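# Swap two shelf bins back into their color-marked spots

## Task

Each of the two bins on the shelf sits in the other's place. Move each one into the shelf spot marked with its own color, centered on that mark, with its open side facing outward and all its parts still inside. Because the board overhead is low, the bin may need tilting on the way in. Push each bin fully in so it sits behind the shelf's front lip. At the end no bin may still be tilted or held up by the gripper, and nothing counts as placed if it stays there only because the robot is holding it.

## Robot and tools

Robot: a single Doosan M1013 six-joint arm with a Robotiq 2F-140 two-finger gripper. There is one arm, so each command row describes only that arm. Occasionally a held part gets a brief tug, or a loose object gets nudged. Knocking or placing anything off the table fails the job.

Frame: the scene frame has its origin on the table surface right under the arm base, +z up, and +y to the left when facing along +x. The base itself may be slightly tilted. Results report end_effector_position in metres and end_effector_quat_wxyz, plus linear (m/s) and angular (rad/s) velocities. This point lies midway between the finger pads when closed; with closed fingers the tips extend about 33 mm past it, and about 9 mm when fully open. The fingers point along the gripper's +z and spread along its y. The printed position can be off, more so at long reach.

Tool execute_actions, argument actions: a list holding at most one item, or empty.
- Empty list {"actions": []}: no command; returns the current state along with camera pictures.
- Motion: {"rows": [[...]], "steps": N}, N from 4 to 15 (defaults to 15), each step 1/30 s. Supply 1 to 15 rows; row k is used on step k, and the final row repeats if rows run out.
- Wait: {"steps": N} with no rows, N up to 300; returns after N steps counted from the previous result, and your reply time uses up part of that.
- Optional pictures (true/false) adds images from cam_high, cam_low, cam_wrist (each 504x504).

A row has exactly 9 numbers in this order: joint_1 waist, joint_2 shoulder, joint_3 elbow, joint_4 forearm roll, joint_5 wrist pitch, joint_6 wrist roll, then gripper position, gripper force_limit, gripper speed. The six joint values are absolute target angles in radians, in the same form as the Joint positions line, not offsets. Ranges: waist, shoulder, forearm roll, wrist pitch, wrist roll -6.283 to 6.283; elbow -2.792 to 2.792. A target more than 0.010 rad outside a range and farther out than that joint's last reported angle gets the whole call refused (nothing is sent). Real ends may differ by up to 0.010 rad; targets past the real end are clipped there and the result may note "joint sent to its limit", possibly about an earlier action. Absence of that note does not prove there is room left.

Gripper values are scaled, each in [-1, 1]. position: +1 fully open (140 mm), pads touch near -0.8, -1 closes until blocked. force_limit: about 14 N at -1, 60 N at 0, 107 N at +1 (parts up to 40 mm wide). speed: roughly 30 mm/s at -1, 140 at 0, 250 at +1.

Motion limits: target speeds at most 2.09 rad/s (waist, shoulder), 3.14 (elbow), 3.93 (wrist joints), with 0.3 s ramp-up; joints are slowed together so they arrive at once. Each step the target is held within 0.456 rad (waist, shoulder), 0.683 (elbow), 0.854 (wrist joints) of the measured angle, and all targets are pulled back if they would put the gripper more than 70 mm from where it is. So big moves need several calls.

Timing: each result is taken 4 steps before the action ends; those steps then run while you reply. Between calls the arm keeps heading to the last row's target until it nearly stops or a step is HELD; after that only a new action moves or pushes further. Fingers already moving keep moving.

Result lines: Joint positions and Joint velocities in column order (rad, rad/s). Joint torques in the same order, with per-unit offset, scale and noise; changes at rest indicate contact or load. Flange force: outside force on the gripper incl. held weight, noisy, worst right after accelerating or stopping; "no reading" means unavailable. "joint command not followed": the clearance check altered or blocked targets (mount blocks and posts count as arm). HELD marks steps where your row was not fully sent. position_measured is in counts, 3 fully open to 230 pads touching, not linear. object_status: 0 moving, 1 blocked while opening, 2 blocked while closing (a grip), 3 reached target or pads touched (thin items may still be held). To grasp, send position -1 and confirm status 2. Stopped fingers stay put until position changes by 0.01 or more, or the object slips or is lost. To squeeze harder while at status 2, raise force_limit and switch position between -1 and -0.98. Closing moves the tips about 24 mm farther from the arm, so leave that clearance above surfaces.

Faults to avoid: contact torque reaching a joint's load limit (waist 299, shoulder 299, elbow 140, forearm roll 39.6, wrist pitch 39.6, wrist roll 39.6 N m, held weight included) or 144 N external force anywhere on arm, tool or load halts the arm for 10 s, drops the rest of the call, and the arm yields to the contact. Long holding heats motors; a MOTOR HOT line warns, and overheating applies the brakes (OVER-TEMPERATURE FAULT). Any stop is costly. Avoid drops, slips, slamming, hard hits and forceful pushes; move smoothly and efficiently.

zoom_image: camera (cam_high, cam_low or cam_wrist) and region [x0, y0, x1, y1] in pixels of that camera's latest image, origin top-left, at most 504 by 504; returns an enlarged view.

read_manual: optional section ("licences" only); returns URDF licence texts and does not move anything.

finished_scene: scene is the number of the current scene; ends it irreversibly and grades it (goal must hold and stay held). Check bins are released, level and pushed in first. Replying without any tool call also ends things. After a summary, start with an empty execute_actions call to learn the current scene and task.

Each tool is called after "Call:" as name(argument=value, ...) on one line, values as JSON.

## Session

Call:
execute_actions(actions=[])

Scene clock: 0.00 s of 14400.00 s.
end_effector_position=(+0.8880, +0.3703, +0.1172) position_measured=3 object_status=3 end_effector_quat_wxyz=(+0.510, +0.108, +0.853, -0.005) end_effector_velocity=(+0.000, +0.000, +0.001) end_effector_angular_velocity=(+0.000, -0.002, -0.000)
Joint positions: [ 0.524  0.586  1.804 -1.863  0.619  0.847]
Joint velocities: [-0.    -0.001 -0.001 -0.     0.    -0.   ]
Joint torques (N m, as the joint torque sensors report them, + toward a larger angle): no reading
Flange force (N, the push that the arm receives, along the gripper's own x y z axes): no reading

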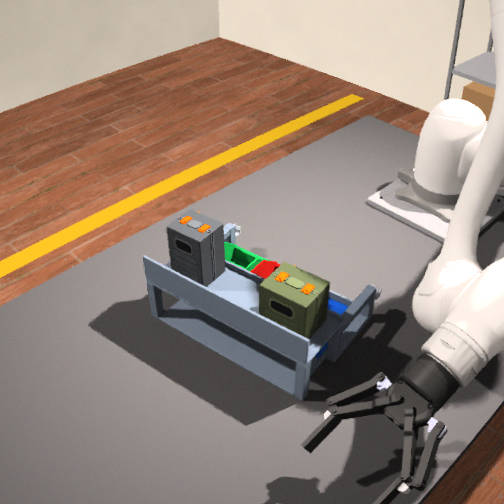

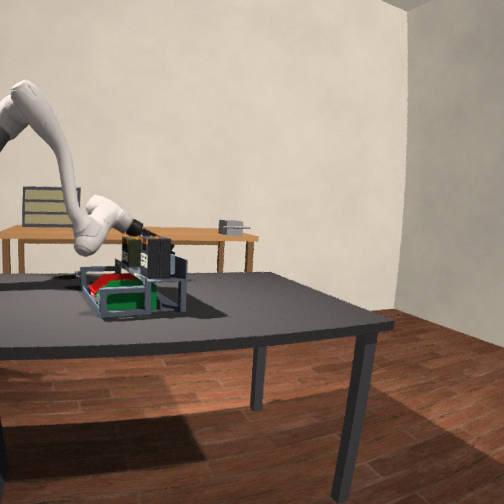

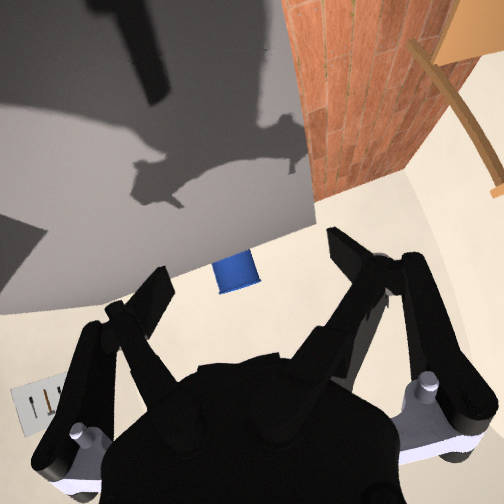

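Call:
execute_actions(actions=[{"rows":[[0.524,0.05,1.85,-1.2,0.8,0.0,-0.4,0.6,0]]}])

Call:
execute_actions(actions=[{"steps":12}])

Call:
execute_actions(actions=[{"rows":[[-0.15,0.0491,1.8996,0,1.1929,-1.69,-0.4,0.6,0]]}])

Call:
execute_actions(actions=[{"steps":40}], pictures=true)

Scene clock: 0.53 s of 14400.00 s.
end_effector_position=(+0.8541, +0.3190, +0.2613) position_measured=75 object_status=0 end_effector_quat_wxyz=(+0.526, +0.122, +0.840, -0.049) end_effector_velocity=(-0.165, -0.175, +0.469) end_effector_angular_velocity=(-0.137, -0.050, -0.204)
Joint positions: [ 0.524  0.39   1.821 -1.608  0.689  0.521]
Joint velocities: [-0.    -0.688  0.058  0.82   0.225 -1.052]
Joint torques (N m, as the joint torque sensors report them, + toward a larger angle): [ -1.82 -72.88 -27.46  -1.61   1.71   0.02]
Flange force (N, the push that the arm receives, along the gripper's own x y z axes): [-4.2 7.2 1.1]
Steps of this call (steps 1 to 5: nothing new was sent; steps 6 to 16: the first 11 steps of this action). Readings (joint positions | what the end effector reports):
6: [0.524 0.586 1.804 -1.863 0.619 0.847] | position_measured=3 object_status=0
7: [0.524 0.582 1.804 -1.857 0.620 0.840] | position_measured=6 object_status=0
9: [0.524 0.552 1.807 -1.812 0.633 0.782] | position_measured=22 object_status=0
13: [0.524 0.459 1.816 -1.690 0.666 0.627] | position_measured=52 object_status=0
16: the state above

Scene clock: 0.93 s of 14400.00 s.
end_effector_position=(+0.7575, +0.2457, +0.4295) position_measured=166 object_status=0 end_effector_quat_wxyz=(+0.514, +0.135, +0.843, -0.078) end_effector_velocity=(-0.285, -0.163, +0.337) end_effector_angular_velocity=(-0.010, +0.162, -0.013)
Joint positions: [ 0.524  0.097  1.846 -1.256  0.785  0.072]
Joint velocities: [-0.    -0.707  0.056  0.837  0.23  -1.077]
Joint torques (N m, as the joint torque sensors report them, + toward a larger angle): [ -2.88 -39.91 -32.63  -1.36   0.56  -0.05]
Flange force (N, the push that the arm receives, along the gripper's own x y z axes): [-6.1 3.4 -3.9]
Kept back: nothing.
Steps of this call (steps 1 to 4: the last 4 steps of your previous action; steps 5 to 12: the robot went on to your last target). Readings (joint positions | what the end effector reports):
1: [0.524 0.366 1.823 -1.579 0.696 0.485] | position_measured=82 object_status=0
2: [0.524 0.343 1.825 -1.551 0.704 0.449] | position_measured=90 object_status=0
4: [0.524 0.295 1.829 -1.494 0.720 0.376] | position_measured=105 object_status=0
8: [0.524 0.197 1.838 -1.377 0.752 0.226] | position_measured=135 object_status=0
12: the state above

Scene clock: 1.30 s of 14400.00 s.
end_effector_position=(+0.7004, +0.0966, +0.3694) position_measured=179 object_status=3 end_effector_quat_wxyz=(+0.363, +0.197, +0.896, -0.162) end_effector_velocity=(-0.203, -0.409, -0.276) end_effector_angular_velocity=(+0.136, +1.196, -0.530)
Joint positions: [ 0.352  0.053  1.866 -0.878  0.932 -0.314]
Joint velocities: [-0.656 -0.006  0.052  1.222  0.405 -1.227]
Joint torques (N m, as the joint torque sensors report them, + toward a larger angle): [ -5.22 -44.8  -36.82   0.3    0.64   0.38]
Flange force (N, the push that the arm receives, along the gripper's own x y z axes): [-2.5 5.8 -4.2]
Steps of this call (steps 1 to 11: the first 11 steps of this action). Readings (joint positions | what the end effector reports):
1: [0.524 0.075 1.848 -1.230 0.792 0.039] | position_measured=173 object_status=0
2: [0.521 0.060 1.849 -1.203 0.800 0.009] | position_measured=178 object_status=0
4: [0.495 0.052 1.853 -1.143 0.830 -0.050] | position_measured=179 object_status=0
8: [0.416 0.054 1.861 -0.997 0.890 -0.195] | position_measured=179 object_status=3
11: the state above

Scene clock: 2.63 s of 14400.00 s.
end_effector_position=(+0.5498, -0.0323, +0.2501) position_measured=179 object_status=3 end_effector_quat_wxyz=(+0.000, +0.002, +1.000, -0.002) end_effector_velocity=(-0.000, -0.000, -0.000) end_effector_angular_velocity=(-0.000, +0.001, +0.000)
Joint positions: [-0.15   0.049  1.9   -0.     1.193 -1.69 ]
Joint velocities: [-0.    -0.     0.001 -0.     0.    -0.   ]
Joint torques (N m, as the joint torque sensors report them, + toward a larger angle): [ -2.84 -42.74 -37.43   3.54   0.51   0.09]
Flange force (N, the push that the arm receives, along the gripper's own x y z axes): [-1.2 4.6 -1.3]
Kept back: nothing.
Steps of this call (steps 1 to 4: the last 4 steps of your previous action; steps 5 to 40: the robot went on to your last target). Readings (joint positions | what the end effector reports):
1: [0.330 0.053 1.868 -0.836 0.946 -0.357] | position_measured=179 object_status=3
2: [0.306 0.053 1.870 -0.792 0.960 -0.400] | position_measured=179 object_status=3
4: [0.257 0.052 1.873 -0.702 0.986 -0.494] | position_measured=179 object_status=3
8: [0.150 0.052 1.880 -0.518 1.040 -0.724] | position_measured=179 object_status=3
40: the state above

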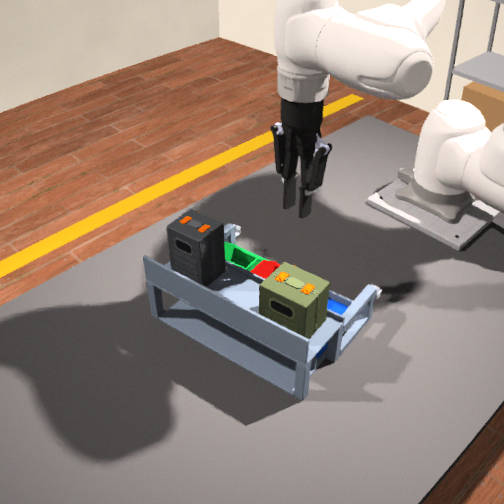

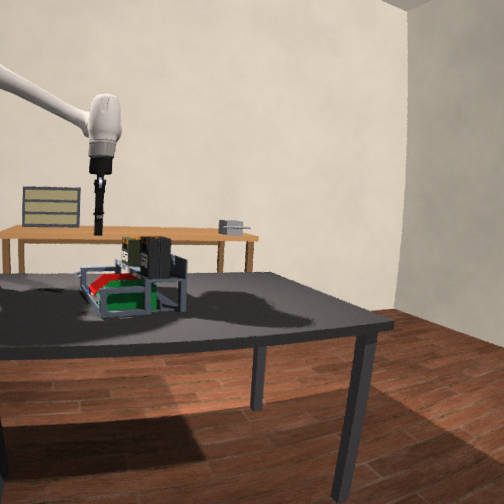

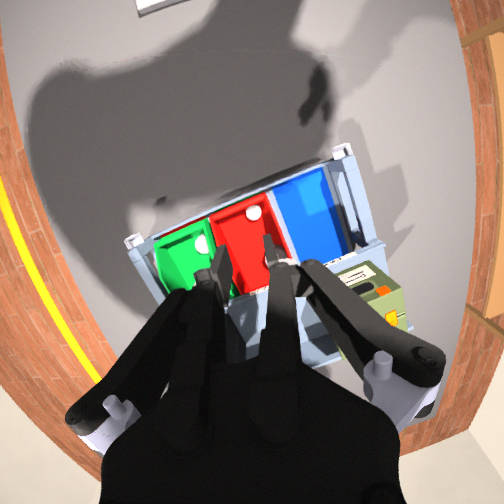

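Call:
execute_actions(actions=[{"rows":[[-0.0672,0.2152,1.9385,0,0.9879,-1.8198,-0.4,0.6,0]]}])

Call:
execute_actions(actions=[{"steps":8}], pictures=true)

Scene clock: 3.33 s of 14400.00 s.
end_effector_position=(+0.5994, +0.0107, +0.1356) position_measured=179 object_status=3 end_effector_quat_wxyz=(-0.000, -0.103, +0.995, -0.002) end_effector_velocity=(+0.020, +0.025, -0.059) end_effector_angular_velocity=(-0.001, +0.000, +0.110)
Joint positions: [-0.068  0.214  1.938  0.     0.99  -1.819]
Joint velocities: [ 0.044  0.085  0.017 -0.001 -0.102 -0.065]
Joint torques (N m, as the joint torque sensors report them, + toward a larger angle): [ -7.94 -95.54 -43.81   4.42   0.63   0.28]
Flange force (N, the push that the arm receives, along the gripper's own x y z axes): [-1.8 3.7 -6.8]
Steps of this call (steps 1 to 10: the robot went on to your last target; steps 11 to 21: the first 11 steps of this action). Readings (joint positions | what the end effector reports):
11: [-0.150 0.049 1.900 0.000 1.193 -1.690] | position_measured=179 object_status=3
12: [-0.148 0.053 1.900 0.000 1.188 -1.693] | position_measured=179 object_status=3
14: [-0.133 0.083 1.908 0.000 1.150 -1.717] | position_measured=179 object_status=3
18: [-0.087 0.175 1.929 0.000 1.037 -1.789] | position_measured=179 object_status=3
21: the state above

Scene clock: 3.60 s of 14400.00 s.
end_effector_position=(+0.5998, +0.0110, +0.1350) position_measured=179 object_status=3 end_effector_quat_wxyz=(+0.000, -0.104, +0.995, -0.002) end_effector_velocity=(+0.000, -0.000, +0.000) end_effector_angular_velocity=(-0.000, -0.001, +0.001)
Joint positions: [-0.067  0.215  1.939  0.     0.988 -1.82 ]
Joint velocities: [-0.    -0.    -0.     0.    -0.    -0.001]
Joint torques (N m, as the joint torque sensors report them, + toward a larger angle): [ -2.02 -54.12 -33.75   3.11   0.56   0.28]
Flange force (N, the push that the arm receives, along the gripper's own x y z axes): [2.0 3.2 -3.5]
Kept back: nothing.
Steps of this call (steps 1 to 4: the last 4 steps of your previous action; steps 5 to 8: the robot went on to your last target). Readings (joint positions | what the end effector reports):
1: [-0.067 0.215 1.939 0.000 0.988 -1.820] | position_measured=179 object_status=3
2: [-0.067 0.215 1.939 0.000 0.988 -1.820] | position_measured=179 object_status=3
4: [-0.067 0.215 1.939 0.000 0.988 -1.820] | position_measured=179 object_status=3
8: the state above

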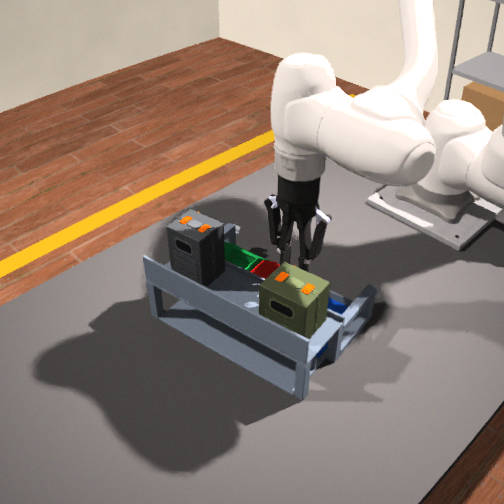

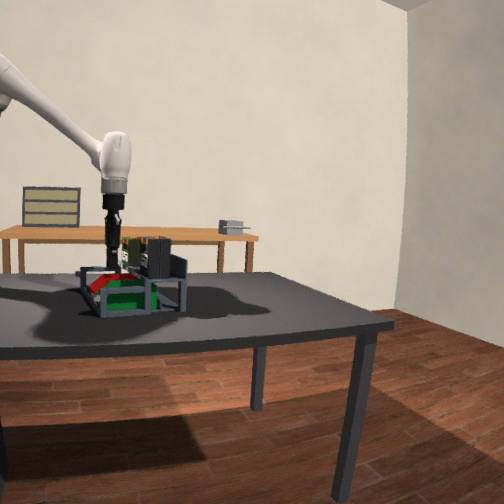

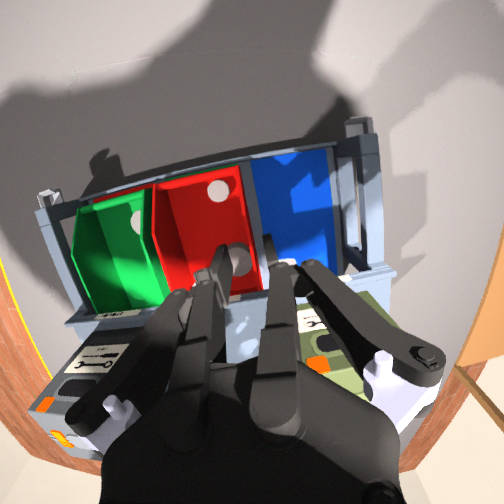

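Call:
execute_actions(actions=[{"rows":[[-0.0996,0.1924,2.151,0.0835,0.6055,-1.8761,-0.4,0.6,0]]}])

Call:
execute_actions(actions=[{"steps":8}], pictures=true)

Call:
zoom_image(camera="cam_wrist", region=[100, 120, 400, 340])

Scene clock: 4.23 s of 14400.00 s.
end_effector_position=(+0.5851, +0.0082, +0.0623) position_measured=179 object_status=3 end_effector_quat_wxyz=(+0.099, -0.084, +0.991, +0.007) end_effector_velocity=(-0.006, -0.003, -0.019) end_effector_angular_velocity=(+0.006, -0.067, -0.020)
Joint positions: [-0.099  0.193  2.15   0.083  0.608 -1.876]
Joint velocities: [-0.011 -0.008  0.068  0.03  -0.126 -0.019]
Joint torques (N m, as the joint torque sensors report them, + toward a larger angle): [ -1.9  -50.28 -41.84   3.84  -0.05  -0.14]
Flange force (N, the push that the arm receives, along the gripper's own x y z axes): [-2.6 4.4 -4.2]
Steps of this call (steps 1 to 8: the robot went on to your last target; steps 9 to 19: the first 11 steps of this action). Readings (joint positions | what the end effector reports):
9: [-0.067 0.215 1.939 0.000 0.987 -1.820] | position_measured=179 object_status=3
10: [-0.068 0.215 1.943 0.002 0.979 -1.821] | position_measured=179 object_status=3
12: [-0.073 0.211 1.976 0.015 0.919 -1.830] | position_measured=179 object_status=3
16: [-0.093 0.197 2.109 0.066 0.683 -1.865] | position_measured=179 object_status=3
19: the state above

Scene clock: 4.50 s of 14400.00 s.
end_effector_position=(+0.5851, +0.0082, +0.0620) position_measured=179 object_status=3 end_effector_quat_wxyz=(+0.100, -0.084, +0.991, +0.007) end_effector_velocity=(+0.000, -0.000, -0.000) end_effector_angular_velocity=(+0.000, +0.000, -0.001)
Joint positions: [-0.1    0.192  2.151  0.084  0.606 -1.876]
Joint velocities: [-0.     0.001 -0.     0.    -0.001  0.001]
Joint torques (N m, as the joint torque sensors report them, + toward a larger angle): [ -0.84 -51.11 -29.14   2.69   0.12  -0.02]
Flange force (N, the push that the arm receives, along the gripper's own x y z axes): [-3.4 0.3 2.5]
Kept back: nothing.
Steps of this call (steps 1 to 4: the last 4 steps of your previous action; steps 5 to 8: the robot went on to your last target). Readings (joint positions | what the end effector reports):
1: [-0.100 0.192 2.150 0.083 0.606 -1.876] | position_measured=179 object_status=3
2: [-0.100 0.192 2.151 0.083 0.606 -1.876] | position_measured=179 object_status=3
4: [-0.100 0.192 2.151 0.084 0.606 -1.876] | position_measured=179 object_status=3
8: the state above

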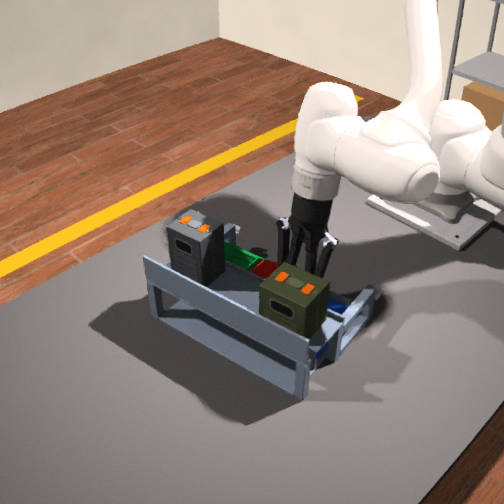

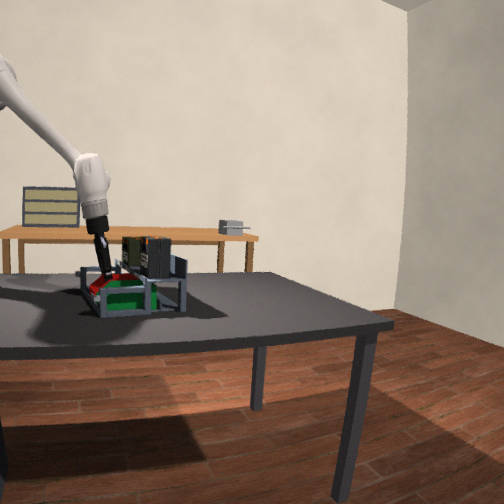

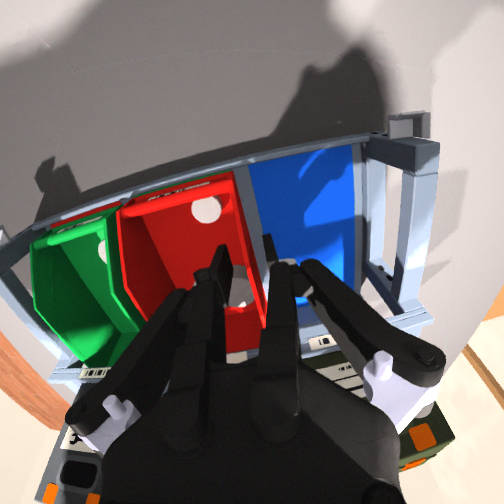

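Region (100, 120, 400, 340) of cam_wrist's 504x504 image, scaled by 1.680, with more detail than that image has; it fills the top 370 rows of this view, and the rest is white.

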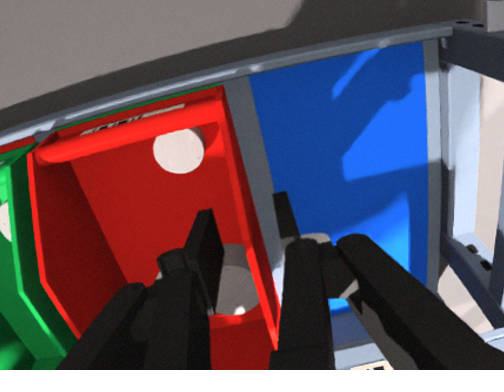

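Call:
execute_actions(actions=[{"rows":[[-0.0996,0.1924,2.151,0.0835,0.6055,-1.8761,-1,0.6,-0.3]]}])

Call:
execute_actions(actions=[{"rows":[[-0.0845,0.2228,2.0741,0.035,0.7464,-1.824,-1,0.6,-0.3],[-0.0845,0.2228,2.0741,0.035,0.7464,-1.824,-1,0.6,-0.3],[-0.0845,0.2228,2.0741,0.035,0.7464,-1.824,-1,0.6,-0.3],[-0.0845,0.2228,2.0741,0.035,0.7464,-1.824,-1,0.6,-0.3],[-0.0845,0.2228,2.0741,0.035,0.7464,-1.824,-1,0.6,-0.3],[-0.0845,0.2228,2.0741,0.035,0.7464,-1.824,-1,0.6,-0.3],[-0.0695,0.2557,1.9936,0,0.8923,-1.7821,-1,0.6,-0.3]]}])

Call:
execute_actions(actions=[{"steps":6}], pictures=true)

Scene clock: 5.23 s of 14400.00 s.
end_effector_position=(+0.5850, +0.0082, +0.0620) position_measured=231 object_status=0 end_effector_quat_wxyz=(+0.100, -0.084, +0.991, +0.007) end_effector_velocity=(+0.000, -0.000, +0.000) end_effector_angular_velocity=(-0.000, -0.001, -0.000)
Joint positions: [-0.1    0.192  2.151  0.084  0.605 -1.876]
Joint velocities: [ 0.    -0.    -0.    -0.    -0.     0.001]
Joint torques (N m, as the joint torque sensors report them, + toward a larger angle): [ -1.44 -44.94 -25.37   3.33   0.26  -0.08]
Flange force (N, the push that the arm receives, along the gripper's own x y z axes): [-4.3 2.5 -9.9]
Steps of this call (steps 1 to 11: the robot went on to your last target; steps 12 to 22: the first 11 steps of this action). Readings (joint positions | what the end effector reports):
12: [-0.100 0.192 2.151 0.084 0.606 -1.876] | position_measured=179 object_status=0
13: [-0.100 0.192 2.151 0.084 0.605 -1.876] | position_measured=181 object_status=0
15: [-0.100 0.192 2.151 0.084 0.605 -1.876] | position_measured=193 object_status=0
19: [-0.100 0.192 2.151 0.084 0.605 -1.876] | position_measured=216 object_status=0
22: the state above

Scene clock: 5.73 s of 14400.00 s.
end_effector_position=(+0.5922, +0.0096, +0.0823) position_measured=231 object_status=3 end_effector_quat_wxyz=(+0.014, -0.085, +0.996, -0.000) end_effector_velocity=(+0.033, +0.005, +0.096) end_effector_angular_velocity=(-0.123, +0.627, -0.026)
Joint positions: [-0.073  0.247  2.014  0.009  0.855 -1.793]
Joint velocities: [ 0.097  0.218 -0.53  -0.213  0.931  0.263]
Joint torques (N m, as the joint torque sensors report them, + toward a larger angle): [ -1.73 -61.68 -24.36   1.36   0.57  -0.18]
Flange force (N, the push that the arm receives, along the gripper's own x y z axes): [0.7 4.1 -0.2]
Steps of this call (steps 1 to 4: the last 4 steps of your previous action; steps 5 to 15: the first 11 steps of this action). Readings (joint positions | what the end effector reports):
5: [-0.100 0.192 2.151 0.084 0.606 -1.876] | position_measured=231 object_status=3
6: [-0.099 0.194 2.147 0.081 0.613 -1.874] | position_measured=231 object_status=3
8: [-0.093 0.206 2.116 0.061 0.670 -1.853] | position_measured=231 object_status=3
12: [-0.084 0.225 2.069 0.032 0.756 -1.821] | position_measured=231 object_status=3
15: the state above

Scene clock: 5.93 s of 14400.00 s.
end_effector_position=(+0.5928, +0.0097, +0.0859) position_measured=231 object_status=3 end_effector_quat_wxyz=(+0.000, -0.084, +0.996, -0.002) end_effector_velocity=(+0.002, -0.000, +0.001) end_effector_angular_velocity=(-0.000, -0.002, -0.001)
Joint positions: [-0.069  0.256  1.994  0.     0.892 -1.782]
Joint velocities: [ 0.    -0.    -0.003 -0.     0.001  0.001]
Joint torques (N m, as the joint torque sensors report them, + toward a larger angle): [ -1.2  -58.59 -30.77   3.31   0.57   0.04]
Flange force (N, the push that the arm receives, along the gripper's own x y z axes): [-3.3 1.1 -0.4]
Kept back: nothing.
Steps of this call (steps 1 to 4: the last 4 steps of your previous action; steps 5 to 6: the robot went on to your last target). Readings (joint positions | what the end effector reports):
1: [-0.071 0.253 2.000 0.003 0.879 -1.786] | position_measured=231 object_status=3
2: [-0.070 0.255 1.995 0.001 0.890 -1.783] | position_measured=231 object_status=3
4: [-0.069 0.256 1.994 0.000 0.892 -1.782] | position_measured=231 object_status=3
6: the state above

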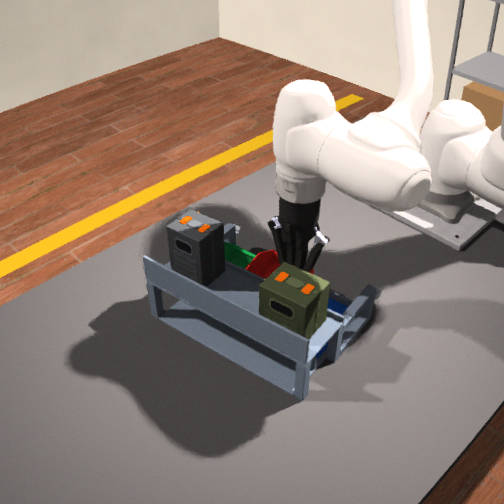

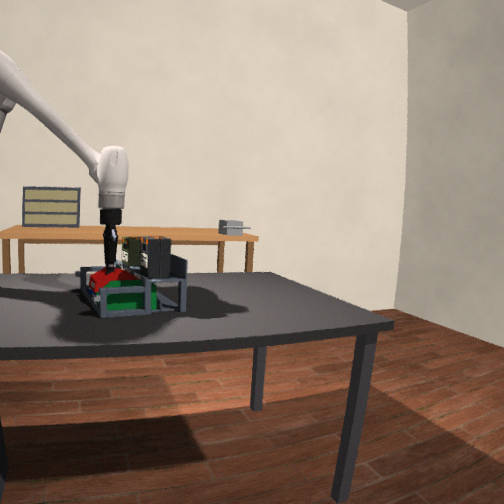

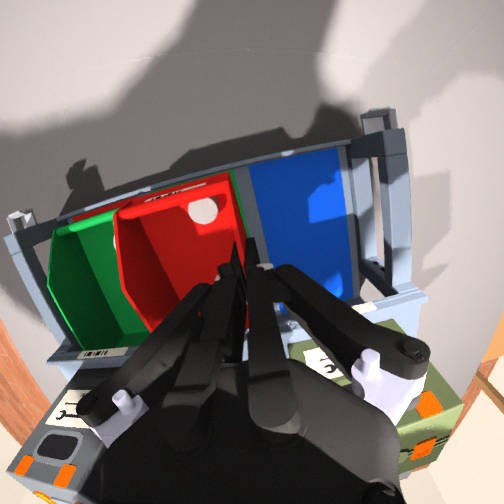

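Call:
execute_actions(actions=[{"rows":[[-0.0725,0.2445,2.008,0,0.8891,-1.7851,-1,0.6,-0.3],[-0.0755,0.2333,2.0222,0,0.8861,-1.7881,-1,0.6,-0.3],[-0.0785,0.222,2.0362,0,0.8834,-1.7911,-1,0.6,-0.3],[-0.0815,0.2107,2.05,0,0.8809,-1.7941,-1,0.6,-0.3],[-0.0847,0.1993,2.0637,0,0.8786,-1.7973,-1,0.6,-0.3],[-0.088,0.1877,2.0772,0,0.8767,-1.8006,-1,0.6,-0.3],[-0.0912,0.176,2.0905,0,0.8751,-1.8038,-1,0.6,-0.3],[-0.0945,0.1643,2.1036,0,0.8737,-1.8071,-1,0.6,-0.3],[-0.098,0.1526,2.1166,0,0.8724,-1.8106,-1,0.6,-0.3],[-0.1013,0.1408,2.1294,0,0.8714,-1.8139,-1,0.6,-0.3]]}])

Call:
execute_actions(actions=[{"rows":[[-0.105,0.1245,2.1382,0,0.8789,-1.8176,-1,0.6,-0.3],[-0.109,0.108,2.147,0,0.8866,-1.8216,-1,0.6,-0.3],[-0.113,0.0917,2.1556,0,0.8943,-1.8256,-1,0.6,-0.3],[-0.117,0.0753,2.1642,0,0.9021,-1.8296,-1,0.6,-0.3],[-0.121,0.059,2.1725,0,0.9101,-1.8336,-1,0.6,-0.3],[-0.125,0.0425,2.1807,0,0.9184,-1.8376,-1,0.6,-0.3],[-0.129,0.026,2.1889,0,0.9267,-1.8416,-1,0.6,-0.3],[-0.133,0.0097,2.1969,0,0.935,-1.8456,-1,0.6,-0.3]],"steps":13}])

Call:
execute_actions(actions=[{"rows":[[-0.4066,-0.0458,2.2511,0,0.9363,-2.1192,-1,0.6,-0.3]]}])

Call:
execute_actions(actions=[{"steps":10}], pictures=true)

Scene clock: 6.53 s of 14400.00 s.
end_effector_position=(+0.5251, -0.0020, +0.0903) position_measured=231 object_status=3 end_effector_quat_wxyz=(+0.000, -0.084, +0.996, -0.002) end_effector_velocity=(-0.214, -0.035, +0.018) end_effector_angular_velocity=(-0.001, -0.002, +0.001)
Joint positions: [-0.097  0.155  2.114 -0.     0.873 -1.81 ]
Joint velocities: [-0.095 -0.332  0.363 -0.001 -0.033 -0.096]
Joint torques (N m, as the joint torque sensors report them, + toward a larger angle): [ -0.32 -48.53 -32.36   2.51   0.25  -0.4 ]
Flange force (N, the push that the arm receives, along the gripper's own x y z axes): [-1.2 1.5 1.1]
Steps of this call (steps 1 to 7: the robot went on to your last target; steps 8 to 18: the first 11 steps of this action). Readings (joint positions | what the end effector reports):
8: [-0.069 0.256 1.994 0.000 0.892 -1.782] | position_measured=231 object_status=3
9: [-0.070 0.252 1.998 0.000 0.891 -1.782] | position_measured=231 object_status=3
11: [-0.075 0.234 2.021 0.000 0.887 -1.787] | position_measured=231 object_status=3
15: [-0.087 0.190 2.075 -0.000 0.877 -1.800] | position_measured=231 object_status=3
18: the state above

Scene clock: 6.97 s of 14400.00 s.
end_effector_position=(+0.4679, -0.0118, +0.1192) position_measured=231 object_status=3 end_effector_quat_wxyz=(+0.000, -0.084, +0.996, -0.002) end_effector_velocity=(-0.210, -0.032, +0.114) end_effector_angular_velocity=(+0.000, -0.000, +0.001)
Joint positions: [-0.127  0.034  2.185 -0.     0.923 -1.84 ]
Joint velocities: [-0.113 -0.466  0.231  0.     0.234 -0.114]
Joint torques (N m, as the joint torque sensors report them, + toward a larger angle): [ -2.55 -35.29 -31.19   3.05   0.61  -0.13]
Flange force (N, the push that the arm receives, along the gripper's own x y z axes): [-2.1 5.7 -2.1]
Steps of this call (steps 1 to 4: the last 4 steps of your previous action; steps 5 to 13: the first 9 steps of this action). Readings (joint positions | what the end effector reports):
5: [-0.101 0.141 2.129 -0.000 0.871 -1.814] | position_measured=231 object_status=3
6: [-0.102 0.137 2.131 -0.000 0.873 -1.815] | position_measured=231 object_status=3
8: [-0.108 0.113 2.145 -0.000 0.884 -1.821] | position_measured=231 object_status=3
12: [-0.123 0.050 2.177 -0.000 0.915 -1.836] | position_measured=231 object_status=3
13: the state above

Scene clock: 7.47 s of 14400.00 s.
end_effector_position=(+0.4101, -0.1153, +0.1253) position_measured=231 object_status=3 end_effector_quat_wxyz=(+0.000, -0.084, +0.996, -0.002) end_effector_velocity=(-0.130, -0.205, -0.002) end_effector_angular_velocity=(-0.000, +0.001, -0.006)
Joint positions: [-0.383 -0.041  2.246 -0.     0.936 -2.095]
Joint velocities: [-0.559 -0.113  0.112 -0.001  0.001 -0.553]
Joint torques (N m, as the joint torque sensors report them, + toward a larger angle): [ 14.67 -29.54 -36.2    3.31   0.2    0.54]
Flange force (N, the push that the arm receives, along the gripper's own x y z axes): [5.7 -6.3 4.4]
Steps of this call (steps 1 to 4: the last 4 steps of your previous action; steps 5 to 15: the first 11 steps of this action). Readings (joint positions | what the end effector reports):
5: [-0.133 0.010 2.197 -0.000 0.935 -1.846] | position_measured=231 object_status=3
6: [-0.138 0.009 2.198 -0.000 0.935 -1.850] | position_measured=231 object_status=3
8: [-0.169 0.003 2.204 0.000 0.935 -1.882] | position_measured=231 object_status=3
12: [-0.299 -0.024 2.230 -0.000 0.936 -2.011] | position_measured=231 object_status=3
15: the state above

Scene clock: 7.80 s of 14400.00 s.
end_effector_position=(+0.4045, -0.1239, +0.1253) position_measured=231 object_status=3 end_effector_quat_wxyz=(+0.000, -0.084, +0.996, -0.002) end_effector_velocity=(-0.000, +0.000, -0.000) end_effector_angular_velocity=(-0.000, +0.000, -0.000)
Joint positions: [-0.407 -0.046  2.251 -0.     0.936 -2.119]
Joint velocities: [ 0.001 -0.     0.    -0.    -0.     0.001]
Joint torques (N m, as the joint torque sensors report them, + toward a larger angle): [ -2.3  -29.18 -33.14   2.79   0.54  -0.12]
Flange force (N, the push that the arm receives, along the gripper's own x y z axes): [-4.3 4.0 1.3]
Kept back: nothing.
Steps of this call (steps 1 to 4: the last 4 steps of your previous action; steps 5 to 10: the robot went on to your last target). Readings (joint positions | what the end effector reports):
1: [-0.398 -0.044 2.249 -0.000 0.936 -2.110] | position_measured=231 object_status=3
2: [-0.405 -0.045 2.251 -0.000 0.936 -2.117] | position_measured=231 object_status=3
4: [-0.407 -0.046 2.251 -0.000 0.936 -2.119] | position_measured=231 object_status=3
8: [-0.407 -0.046 2.251 -0.000 0.936 -2.119] | position_measured=231 object_status=3
10: the state above

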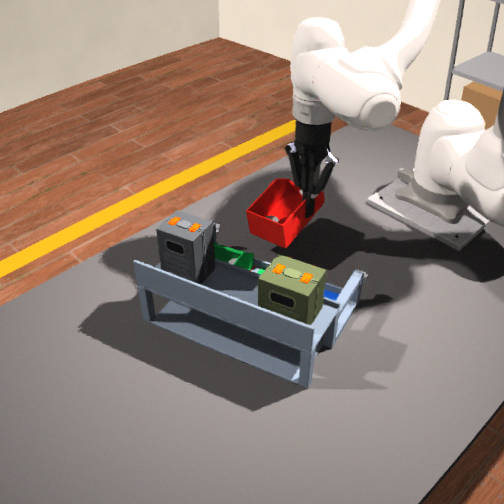

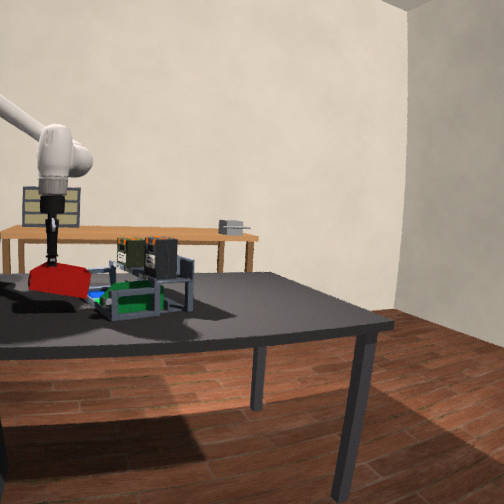

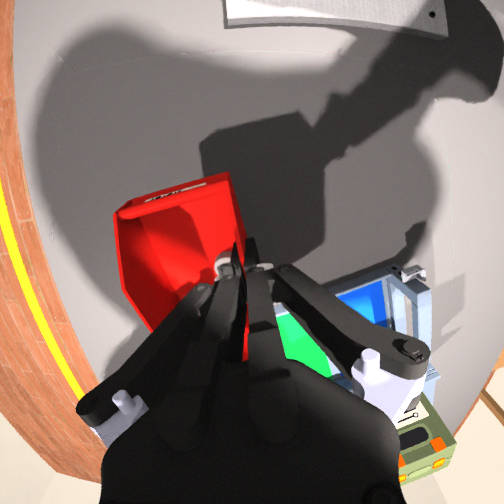

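Call:
execute_actions(actions=[{"rows":[[-0.482,-0.0363,2.3827,0.16,0.6748,-2.319,-1,0.6,-0.3]]}])

Call:
execute_actions(actions=[{"rows":[[-0.501,-0.0339,2.4156,0.2096,0.6094,-2.3766,-1,0.6,-0.3]],"steps":12}])

Call:
execute_actions(actions=[{"rows":[[-0.501,-0.0339,2.4156,0.2096,0.6094,-2.3766,-0.4,0.6,0]],"steps":9}])

Call:
execute_actions(actions=[{"rows":[[-0.4066,-0.07,2.235,0,0.9766,-2.1192,-0.4,0.6,0]]}])

Call:
execute_actions(actions=[{"rows":[[-0.15,0.0491,1.8996,0,1.1929,-1.69,-0.4,0.6,0]]}])

Call:
execute_actions(actions=[{"steps":15}], pictures=true)

Scene clock: 8.43 s of 14400.00 s.
end_effector_position=(+0.4057, -0.1230, +0.0700) position_measured=231 object_status=3 end_effector_quat_wxyz=(+0.080, -0.087, +0.993, +0.008) end_effector_velocity=(-0.000, +0.000, -0.001) end_effector_angular_velocity=(+0.000, -0.001, +0.002)
Joint positions: [-0.482 -0.036  2.382  0.16   0.675 -2.319]
Joint velocities: [-0.     0.001  0.002  0.002 -0.003 -0.004]
Joint torques (N m, as the joint torque sensors report them, + toward a larger angle): [ -1.22 -27.45 -30.32   2.33   0.17   0.1 ]
Flange force (N, the push that the arm receives, along the gripper's own x y z axes): [-2.2 1.9 4.9]
Steps of this call (steps 1 to 8: the robot went on to your last target; steps 9 to 19: the first 11 steps of this action). Readings (joint positions | what the end effector reports):
9: [-0.407 -0.046 2.251 0.000 0.936 -2.120] | position_measured=231 object_status=3
10: [-0.409 -0.046 2.255 0.006 0.928 -2.126] | position_measured=231 object_status=3
12: [-0.426 -0.044 2.285 0.041 0.869 -2.171] | position_measured=231 object_status=3
16: [-0.477 -0.037 2.374 0.149 0.693 -2.306] | position_measured=231 object_status=3
19: the state above

Scene clock: 8.83 s of 14400.00 s.
end_effector_position=(+0.4048, -0.1242, +0.0584) position_measured=231 object_status=3 end_effector_quat_wxyz=(+0.100, -0.084, +0.991, +0.007) end_effector_velocity=(+0.001, -0.000, +0.000) end_effector_angular_velocity=(-0.001, -0.003, -0.000)
Joint positions: [-0.501 -0.034  2.416  0.21   0.609 -2.377]
Joint velocities: [-0.     0.     0.     0.001 -0.003 -0.001]
Joint torques (N m, as the joint torque sensors report them, + toward a larger angle): [ -1.69 -26.03 -29.41   2.32  -0.05   0.11]
Flange force (N, the push that the arm receives, along the gripper's own x y z axes): [-2.6 2.1 1.7]
Steps of this call (steps 1 to 4: the last 4 steps of your previous action; steps 5 to 12: the first 8 steps of this action). Readings (joint positions | what the end effector reports):
5: [-0.482 -0.036 2.383 0.160 0.675 -2.319] | position_measured=231 object_status=3
6: [-0.484 -0.036 2.386 0.166 0.667 -2.326] | position_measured=231 object_status=3
8: [-0.497 -0.034 2.409 0.199 0.624 -2.364] | position_measured=231 object_status=3
12: the state above

Scene clock: 9.13 s of 14400.00 s.
end_effector_position=(+0.4048, -0.1242, +0.0583) position_measured=205 object_status=0 end_effector_quat_wxyz=(+0.100, -0.084, +0.991, +0.007) end_effector_velocity=(+0.001, -0.000, +0.000) end_effector_angular_velocity=(-0.001, -0.001, +0.000)
Joint positions: [-0.501 -0.034  2.416  0.21   0.609 -2.377]
Joint velocities: [ 0.    -0.    -0.001 -0.    -0.001 -0.   ]
Joint torques (N m, as the joint torque sensors report them, + toward a larger angle): [ -1.94 -24.18 -28.61   2.61   0.29   0.15]
Flange force (N, the push that the arm receives, along the gripper's own x y z axes): [-2.3 4.0 -2.7]
Steps of this call (steps 1 to 4: the last 4 steps of your previous action; steps 5 to 9: the first 5 steps of this action). Readings (joint positions | what the end effector reports):
5: [-0.501 -0.034 2.416 0.210 0.609 -2.377] | position_measured=231 object_status=0
6: [-0.501 -0.034 2.416 0.210 0.609 -2.377] | position_measured=231 object_status=0
8: [-0.501 -0.034 2.416 0.210 0.609 -2.377] | position_measured=212 object_status=0
9: the state above

Scene clock: 9.63 s of 14400.00 s.
end_effector_position=(+0.4028, -0.1228, +0.1425) position_measured=179 object_status=3 end_effector_quat_wxyz=(+0.001, -0.085, +0.996, -0.002) end_effector_velocity=(-0.006, -0.003, +0.022) end_effector_angular_velocity=(-0.026, +0.056, -0.007)
Joint positions: [-0.407 -0.07   2.236  0.001  0.975 -2.12 ]
Joint velocities: [ 0.025 -0.008 -0.041 -0.055  0.091  0.062]
Joint torques (N m, as the joint torque sensors report them, + toward a larger angle): [ -9.52 -13.3  -22.39   2.38   0.62  -0.04]
Flange force (N, the push that the arm receives, along the gripper's own x y z axes): [-4.9 7.3 1.2]
Steps of this call (steps 1 to 4: the last 4 steps of your previous action; steps 5 to 15: the first 11 steps of this action). Readings (joint positions | what the end effector reports):
5: [-0.501 -0.034 2.416 0.210 0.610 -2.377] | position_measured=179 object_status=0
6: [-0.499 -0.034 2.412 0.205 0.618 -2.372] | position_measured=179 object_status=0
8: [-0.484 -0.040 2.382 0.171 0.677 -2.329] | position_measured=179 object_status=0
12: [-0.425 -0.063 2.269 0.040 0.906 -2.169] | position_measured=179 object_status=3
15: the state above

Scene clock: 10.13 s of 14400.00 s.
end_effector_position=(+0.5181, -0.0610, +0.2242) position_measured=179 object_status=3 end_effector_quat_wxyz=(+0.001, -0.019, +1.000, -0.002) end_effector_velocity=(+0.353, +0.284, +0.275) end_effector_angular_velocity=(+0.001, -0.001, -0.438)
Joint positions: [-0.212  0.02   1.98  -0.     1.141 -1.793]
Joint velocities: [ 0.659  0.307 -0.857  0.001  0.551  1.096]
Joint torques (N m, as the joint torque sensors report them, + toward a larger angle): [ -0.57 -41.53 -34.87   3.59   0.55  -0.01]
Flange force (N, the push that the arm receives, along the gripper's own x y z axes): [-6.0 3.0 -0.8]
Steps of this call (steps 1 to 4: the last 4 steps of your previous action; steps 5 to 15: the first 11 steps of this action). Readings (joint positions | what the end effector reports):
5: [-0.406 -0.070 2.235 0.000 0.977 -2.119] | position_measured=179 object_status=3
6: [-0.402 -0.068 2.230 -0.000 0.980 -2.112] | position_measured=179 object_status=3
8: [-0.372 -0.054 2.189 -0.000 1.006 -2.061] | position_measured=179 object_status=3
12: [-0.279 -0.011 2.068 -0.000 1.084 -1.905] | position_measured=179 object_status=3
15: the state above

Scene clock: 10.63 s of 14400.00 s.
end_effector_position=(+0.5499, -0.0322, +0.2501) position_measured=179 object_status=3 end_effector_quat_wxyz=(+0.000, +0.002, +1.000, -0.002) end_effector_velocity=(+0.000, -0.000, +0.000) end_effector_angular_velocity=(-0.001, -0.000, -0.001)
Joint positions: [-0.15   0.049  1.9    0.     1.193 -1.69 ]
Joint velocities: [-0.     0.    -0.001 -0.001  0.     0.001]
Joint torques (N m, as the joint torque sensors report them, + toward a larger angle): [ -0.94 -42.76 -35.73   3.47   0.7   -0.23]
Flange force (N, the push that the arm receives, along the gripper's own x y z axes): [-4.0 1.5 -2.9]
Kept back: nothing.
Steps of this call (steps 1 to 4: the last 4 steps of your previous action; steps 5 to 15: the robot went on to your last target). Readings (joint positions | what the end effector reports):
1: [-0.190 0.030 1.952 -0.000 1.159 -1.757] | position_measured=179 object_status=3
2: [-0.171 0.039 1.927 0.000 1.175 -1.725] | position_measured=179 object_status=3
4: [-0.151 0.048 1.901 0.000 1.192 -1.692] | position_measured=179 object_status=3
8: [-0.150 0.049 1.900 0.000 1.193 -1.690] | position_measured=179 object_status=3
15: the state above

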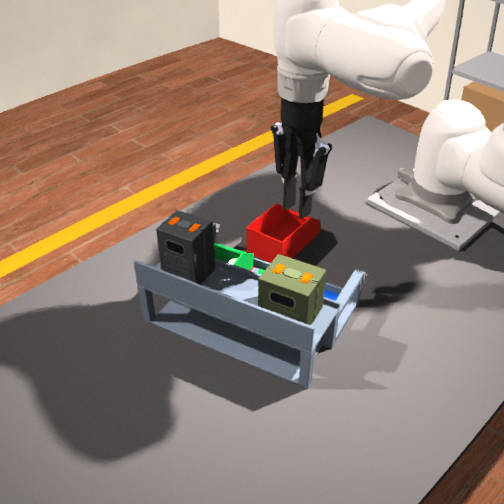

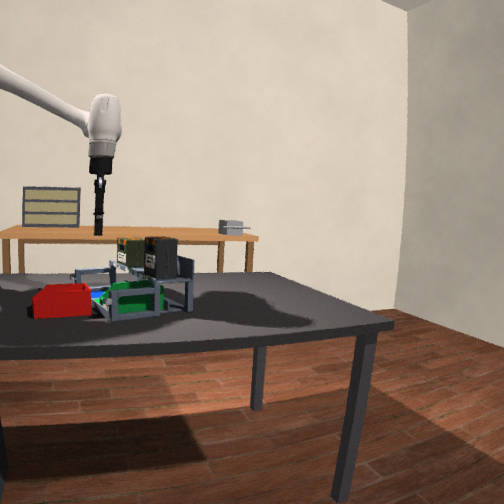

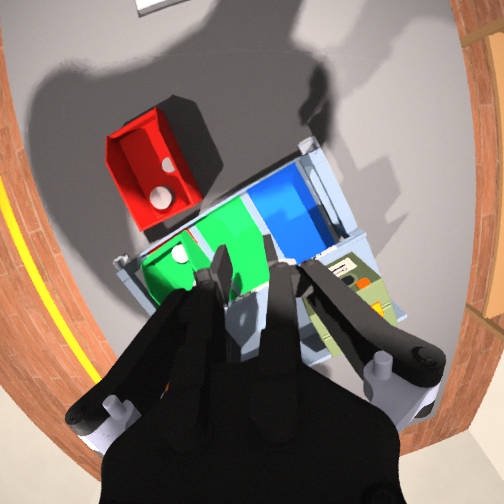

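Call:
execute_actions(actions=[{"rows":[[-0.2931,0.2571,1.8836,0,1.0009,-2.1537,-0.4,0.6,0]]}])

Call:
execute_actions(actions=[{"steps":10}], pictures=true)

Scene clock: 11.20 s of 14400.00 s.
end_effector_position=(+0.6084, -0.1170, +0.1520) position_measured=179 object_status=3 end_effector_quat_wxyz=(+0.000, -0.136, +0.991, -0.002) end_effector_velocity=(+0.124, -0.265, -0.312) end_effector_angular_velocity=(+0.004, +0.019, +0.799)
Joint positions: [-0.274  0.229  1.886 -0.     1.027 -2.09 ]
Joint velocities: [-0.366  0.532 -0.034  0.    -0.481 -1.165]
Joint torques (N m, as the joint torque sensors report them, + toward a larger angle): [  8.69 -76.22 -34.99   3.47   0.85  -0.05]
Flange force (N, the push that the arm receives, along the gripper's own x y z axes): [-0.7 -1.4 -2.1]
Steps of this call (steps 1 to 6: the robot went on to your last target; steps 7 to 17: the first 11 steps of this action). Readings (joint positions | what the end effector reports):
7: [-0.150 0.049 1.900 0.000 1.193 -1.690] | position_measured=179 object_status=3
8: [-0.152 0.053 1.899 0.000 1.190 -1.697] | position_measured=179 object_status=3
10: [-0.170 0.078 1.897 0.000 1.166 -1.756] | position_measured=179 object_status=3
14: [-0.231 0.167 1.891 -0.000 1.085 -1.951] | position_measured=179 object_status=3
17: the state above

Scene clock: 11.53 s of 14400.00 s.
end_effector_position=(+0.6152, -0.1315, +0.1356) position_measured=179 object_status=3 end_effector_quat_wxyz=(+0.000, -0.158, +0.987, -0.002) end_effector_velocity=(+0.001, -0.000, +0.001) end_effector_angular_velocity=(-0.000, -0.001, +0.000)
Joint positions: [-0.293  0.257  1.883 -0.     1.001 -2.154]
Joint velocities: [ 0.    -0.    -0.002 -0.     0.    -0.   ]
Joint torques (N m, as the joint torque sensors report them, + toward a larger angle): [ -1.66 -56.25 -31.53   3.08   0.27   0.05]
Flange force (N, the push that the arm receives, along the gripper's own x y z axes): [-1.2 1.5 -6.5]
Kept back: nothing.
Steps of this call (steps 1 to 4: the last 4 steps of your previous action; steps 5 to 10: the robot went on to your last target). Readings (joint positions | what the end effector reports):
1: [-0.284 0.244 1.885 -0.000 1.013 -2.124] | position_measured=179 object_status=3
2: [-0.291 0.254 1.884 -0.000 1.005 -2.145] | position_measured=179 object_status=3
4: [-0.293 0.257 1.884 -0.000 1.001 -2.153] | position_measured=179 object_status=3
8: [-0.293 0.257 1.883 -0.000 1.001 -2.154] | position_measured=179 object_status=3
10: the state above

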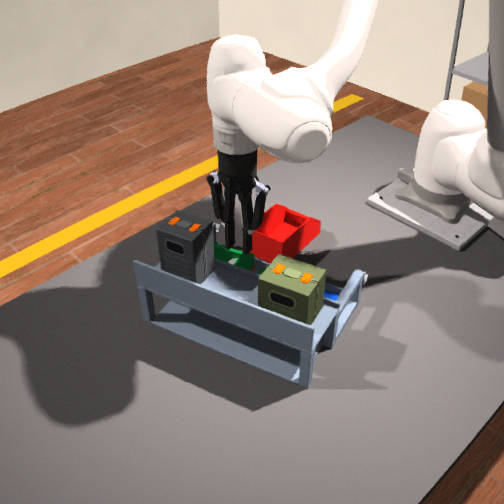

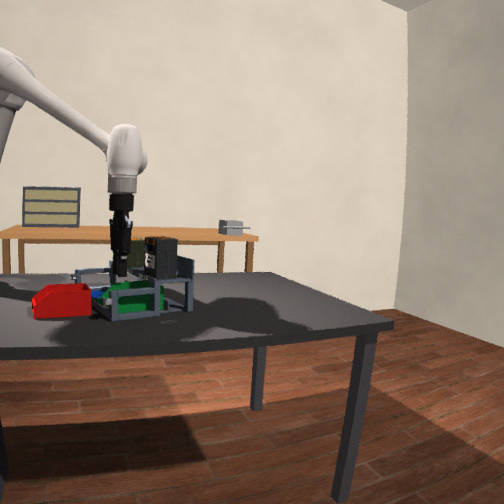

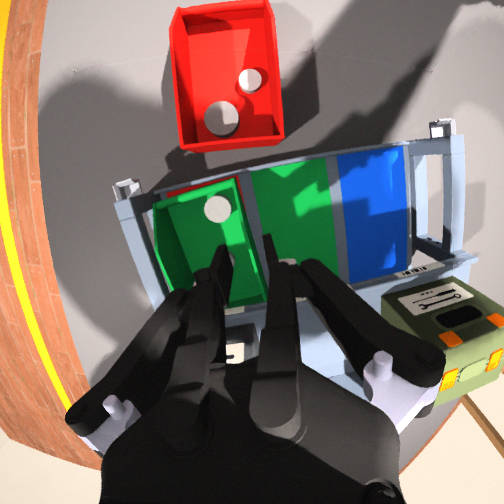

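Call:
execute_actions(actions=[{"rows":[[-0.2931,0.3182,1.9334,0,0.89,-2.1407,-0.4,0.6,0]]}], pictures=true)

Call:
zoom_image(camera="cam_wrist", region=[100, 120, 400, 340])

Scene clock: 12.27 s of 14400.00 s.
end_effector_position=(+0.6152, -0.1316, +0.0744) position_measured=179 object_status=3 end_effector_quat_wxyz=(+0.000, -0.152, +0.988, -0.002) end_effector_velocity=(+0.001, -0.000, +0.001) end_effector_angular_velocity=(-0.001, -0.004, -0.001)
Joint positions: [-0.293  0.318  1.933 -0.     0.89  -2.141]
Joint velocities: [ 0.    -0.002 -0.    -0.    -0.002  0.001]
Joint torques (N m, as the joint torque sensors report them, + toward a larger angle): [ -3.39 -62.92 -29.7    2.81   0.83  -0.16]
Flange force (N, the push that the arm receives, along the gripper's own x y z axes): [-4.3 4.2 -5.4]
Steps of this call (steps 1 to 11: the robot went on to your last target; steps 12 to 22: the first 11 steps of this action). Readings (joint positions | what the end effector reports):
12: [-0.293 0.257 1.884 -0.000 1.001 -2.154] | position_measured=179 object_status=3
13: [-0.293 0.260 1.887 0.000 0.993 -2.154] | position_measured=179 object_status=3
15: [-0.293 0.290 1.911 0.000 0.940 -2.147] | position_measured=179 object_status=3
19: [-0.293 0.318 1.933 -0.000 0.890 -2.141] | position_measured=179 object_status=3
22: the state above

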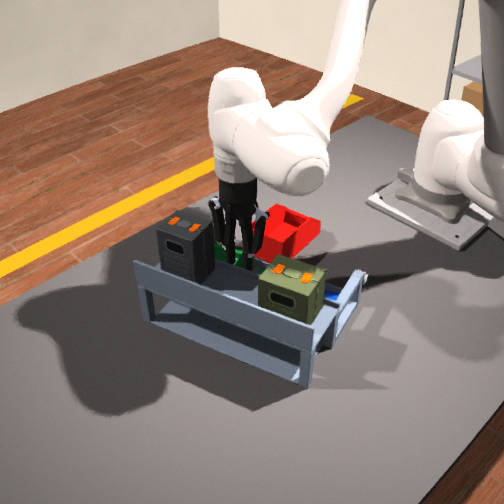

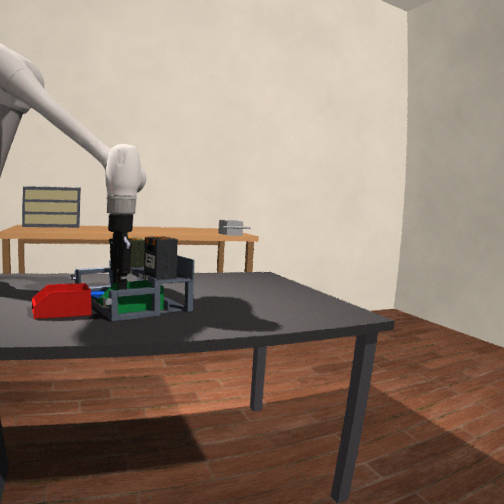

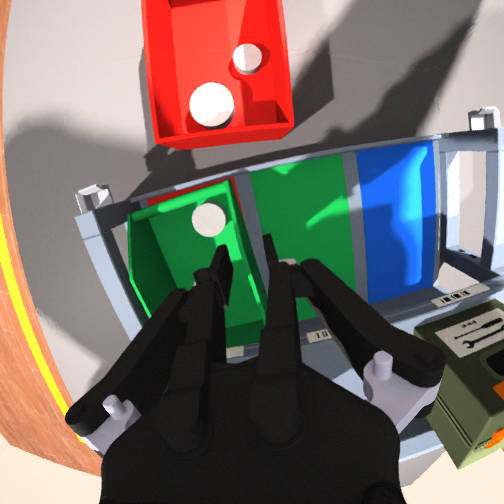

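Region (100, 120, 400, 340) of cam_wrist's 504x504 image, scaled by 1.680, with more detail than that image has; it fills the top 370 rows of this view, and the rest is white.

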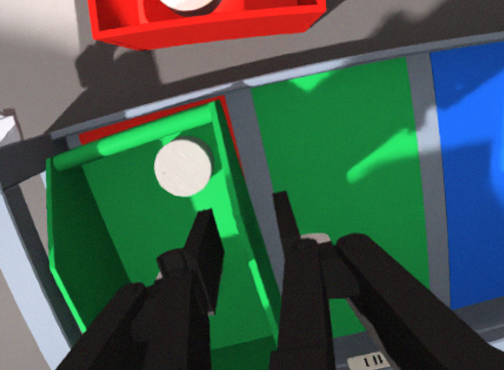

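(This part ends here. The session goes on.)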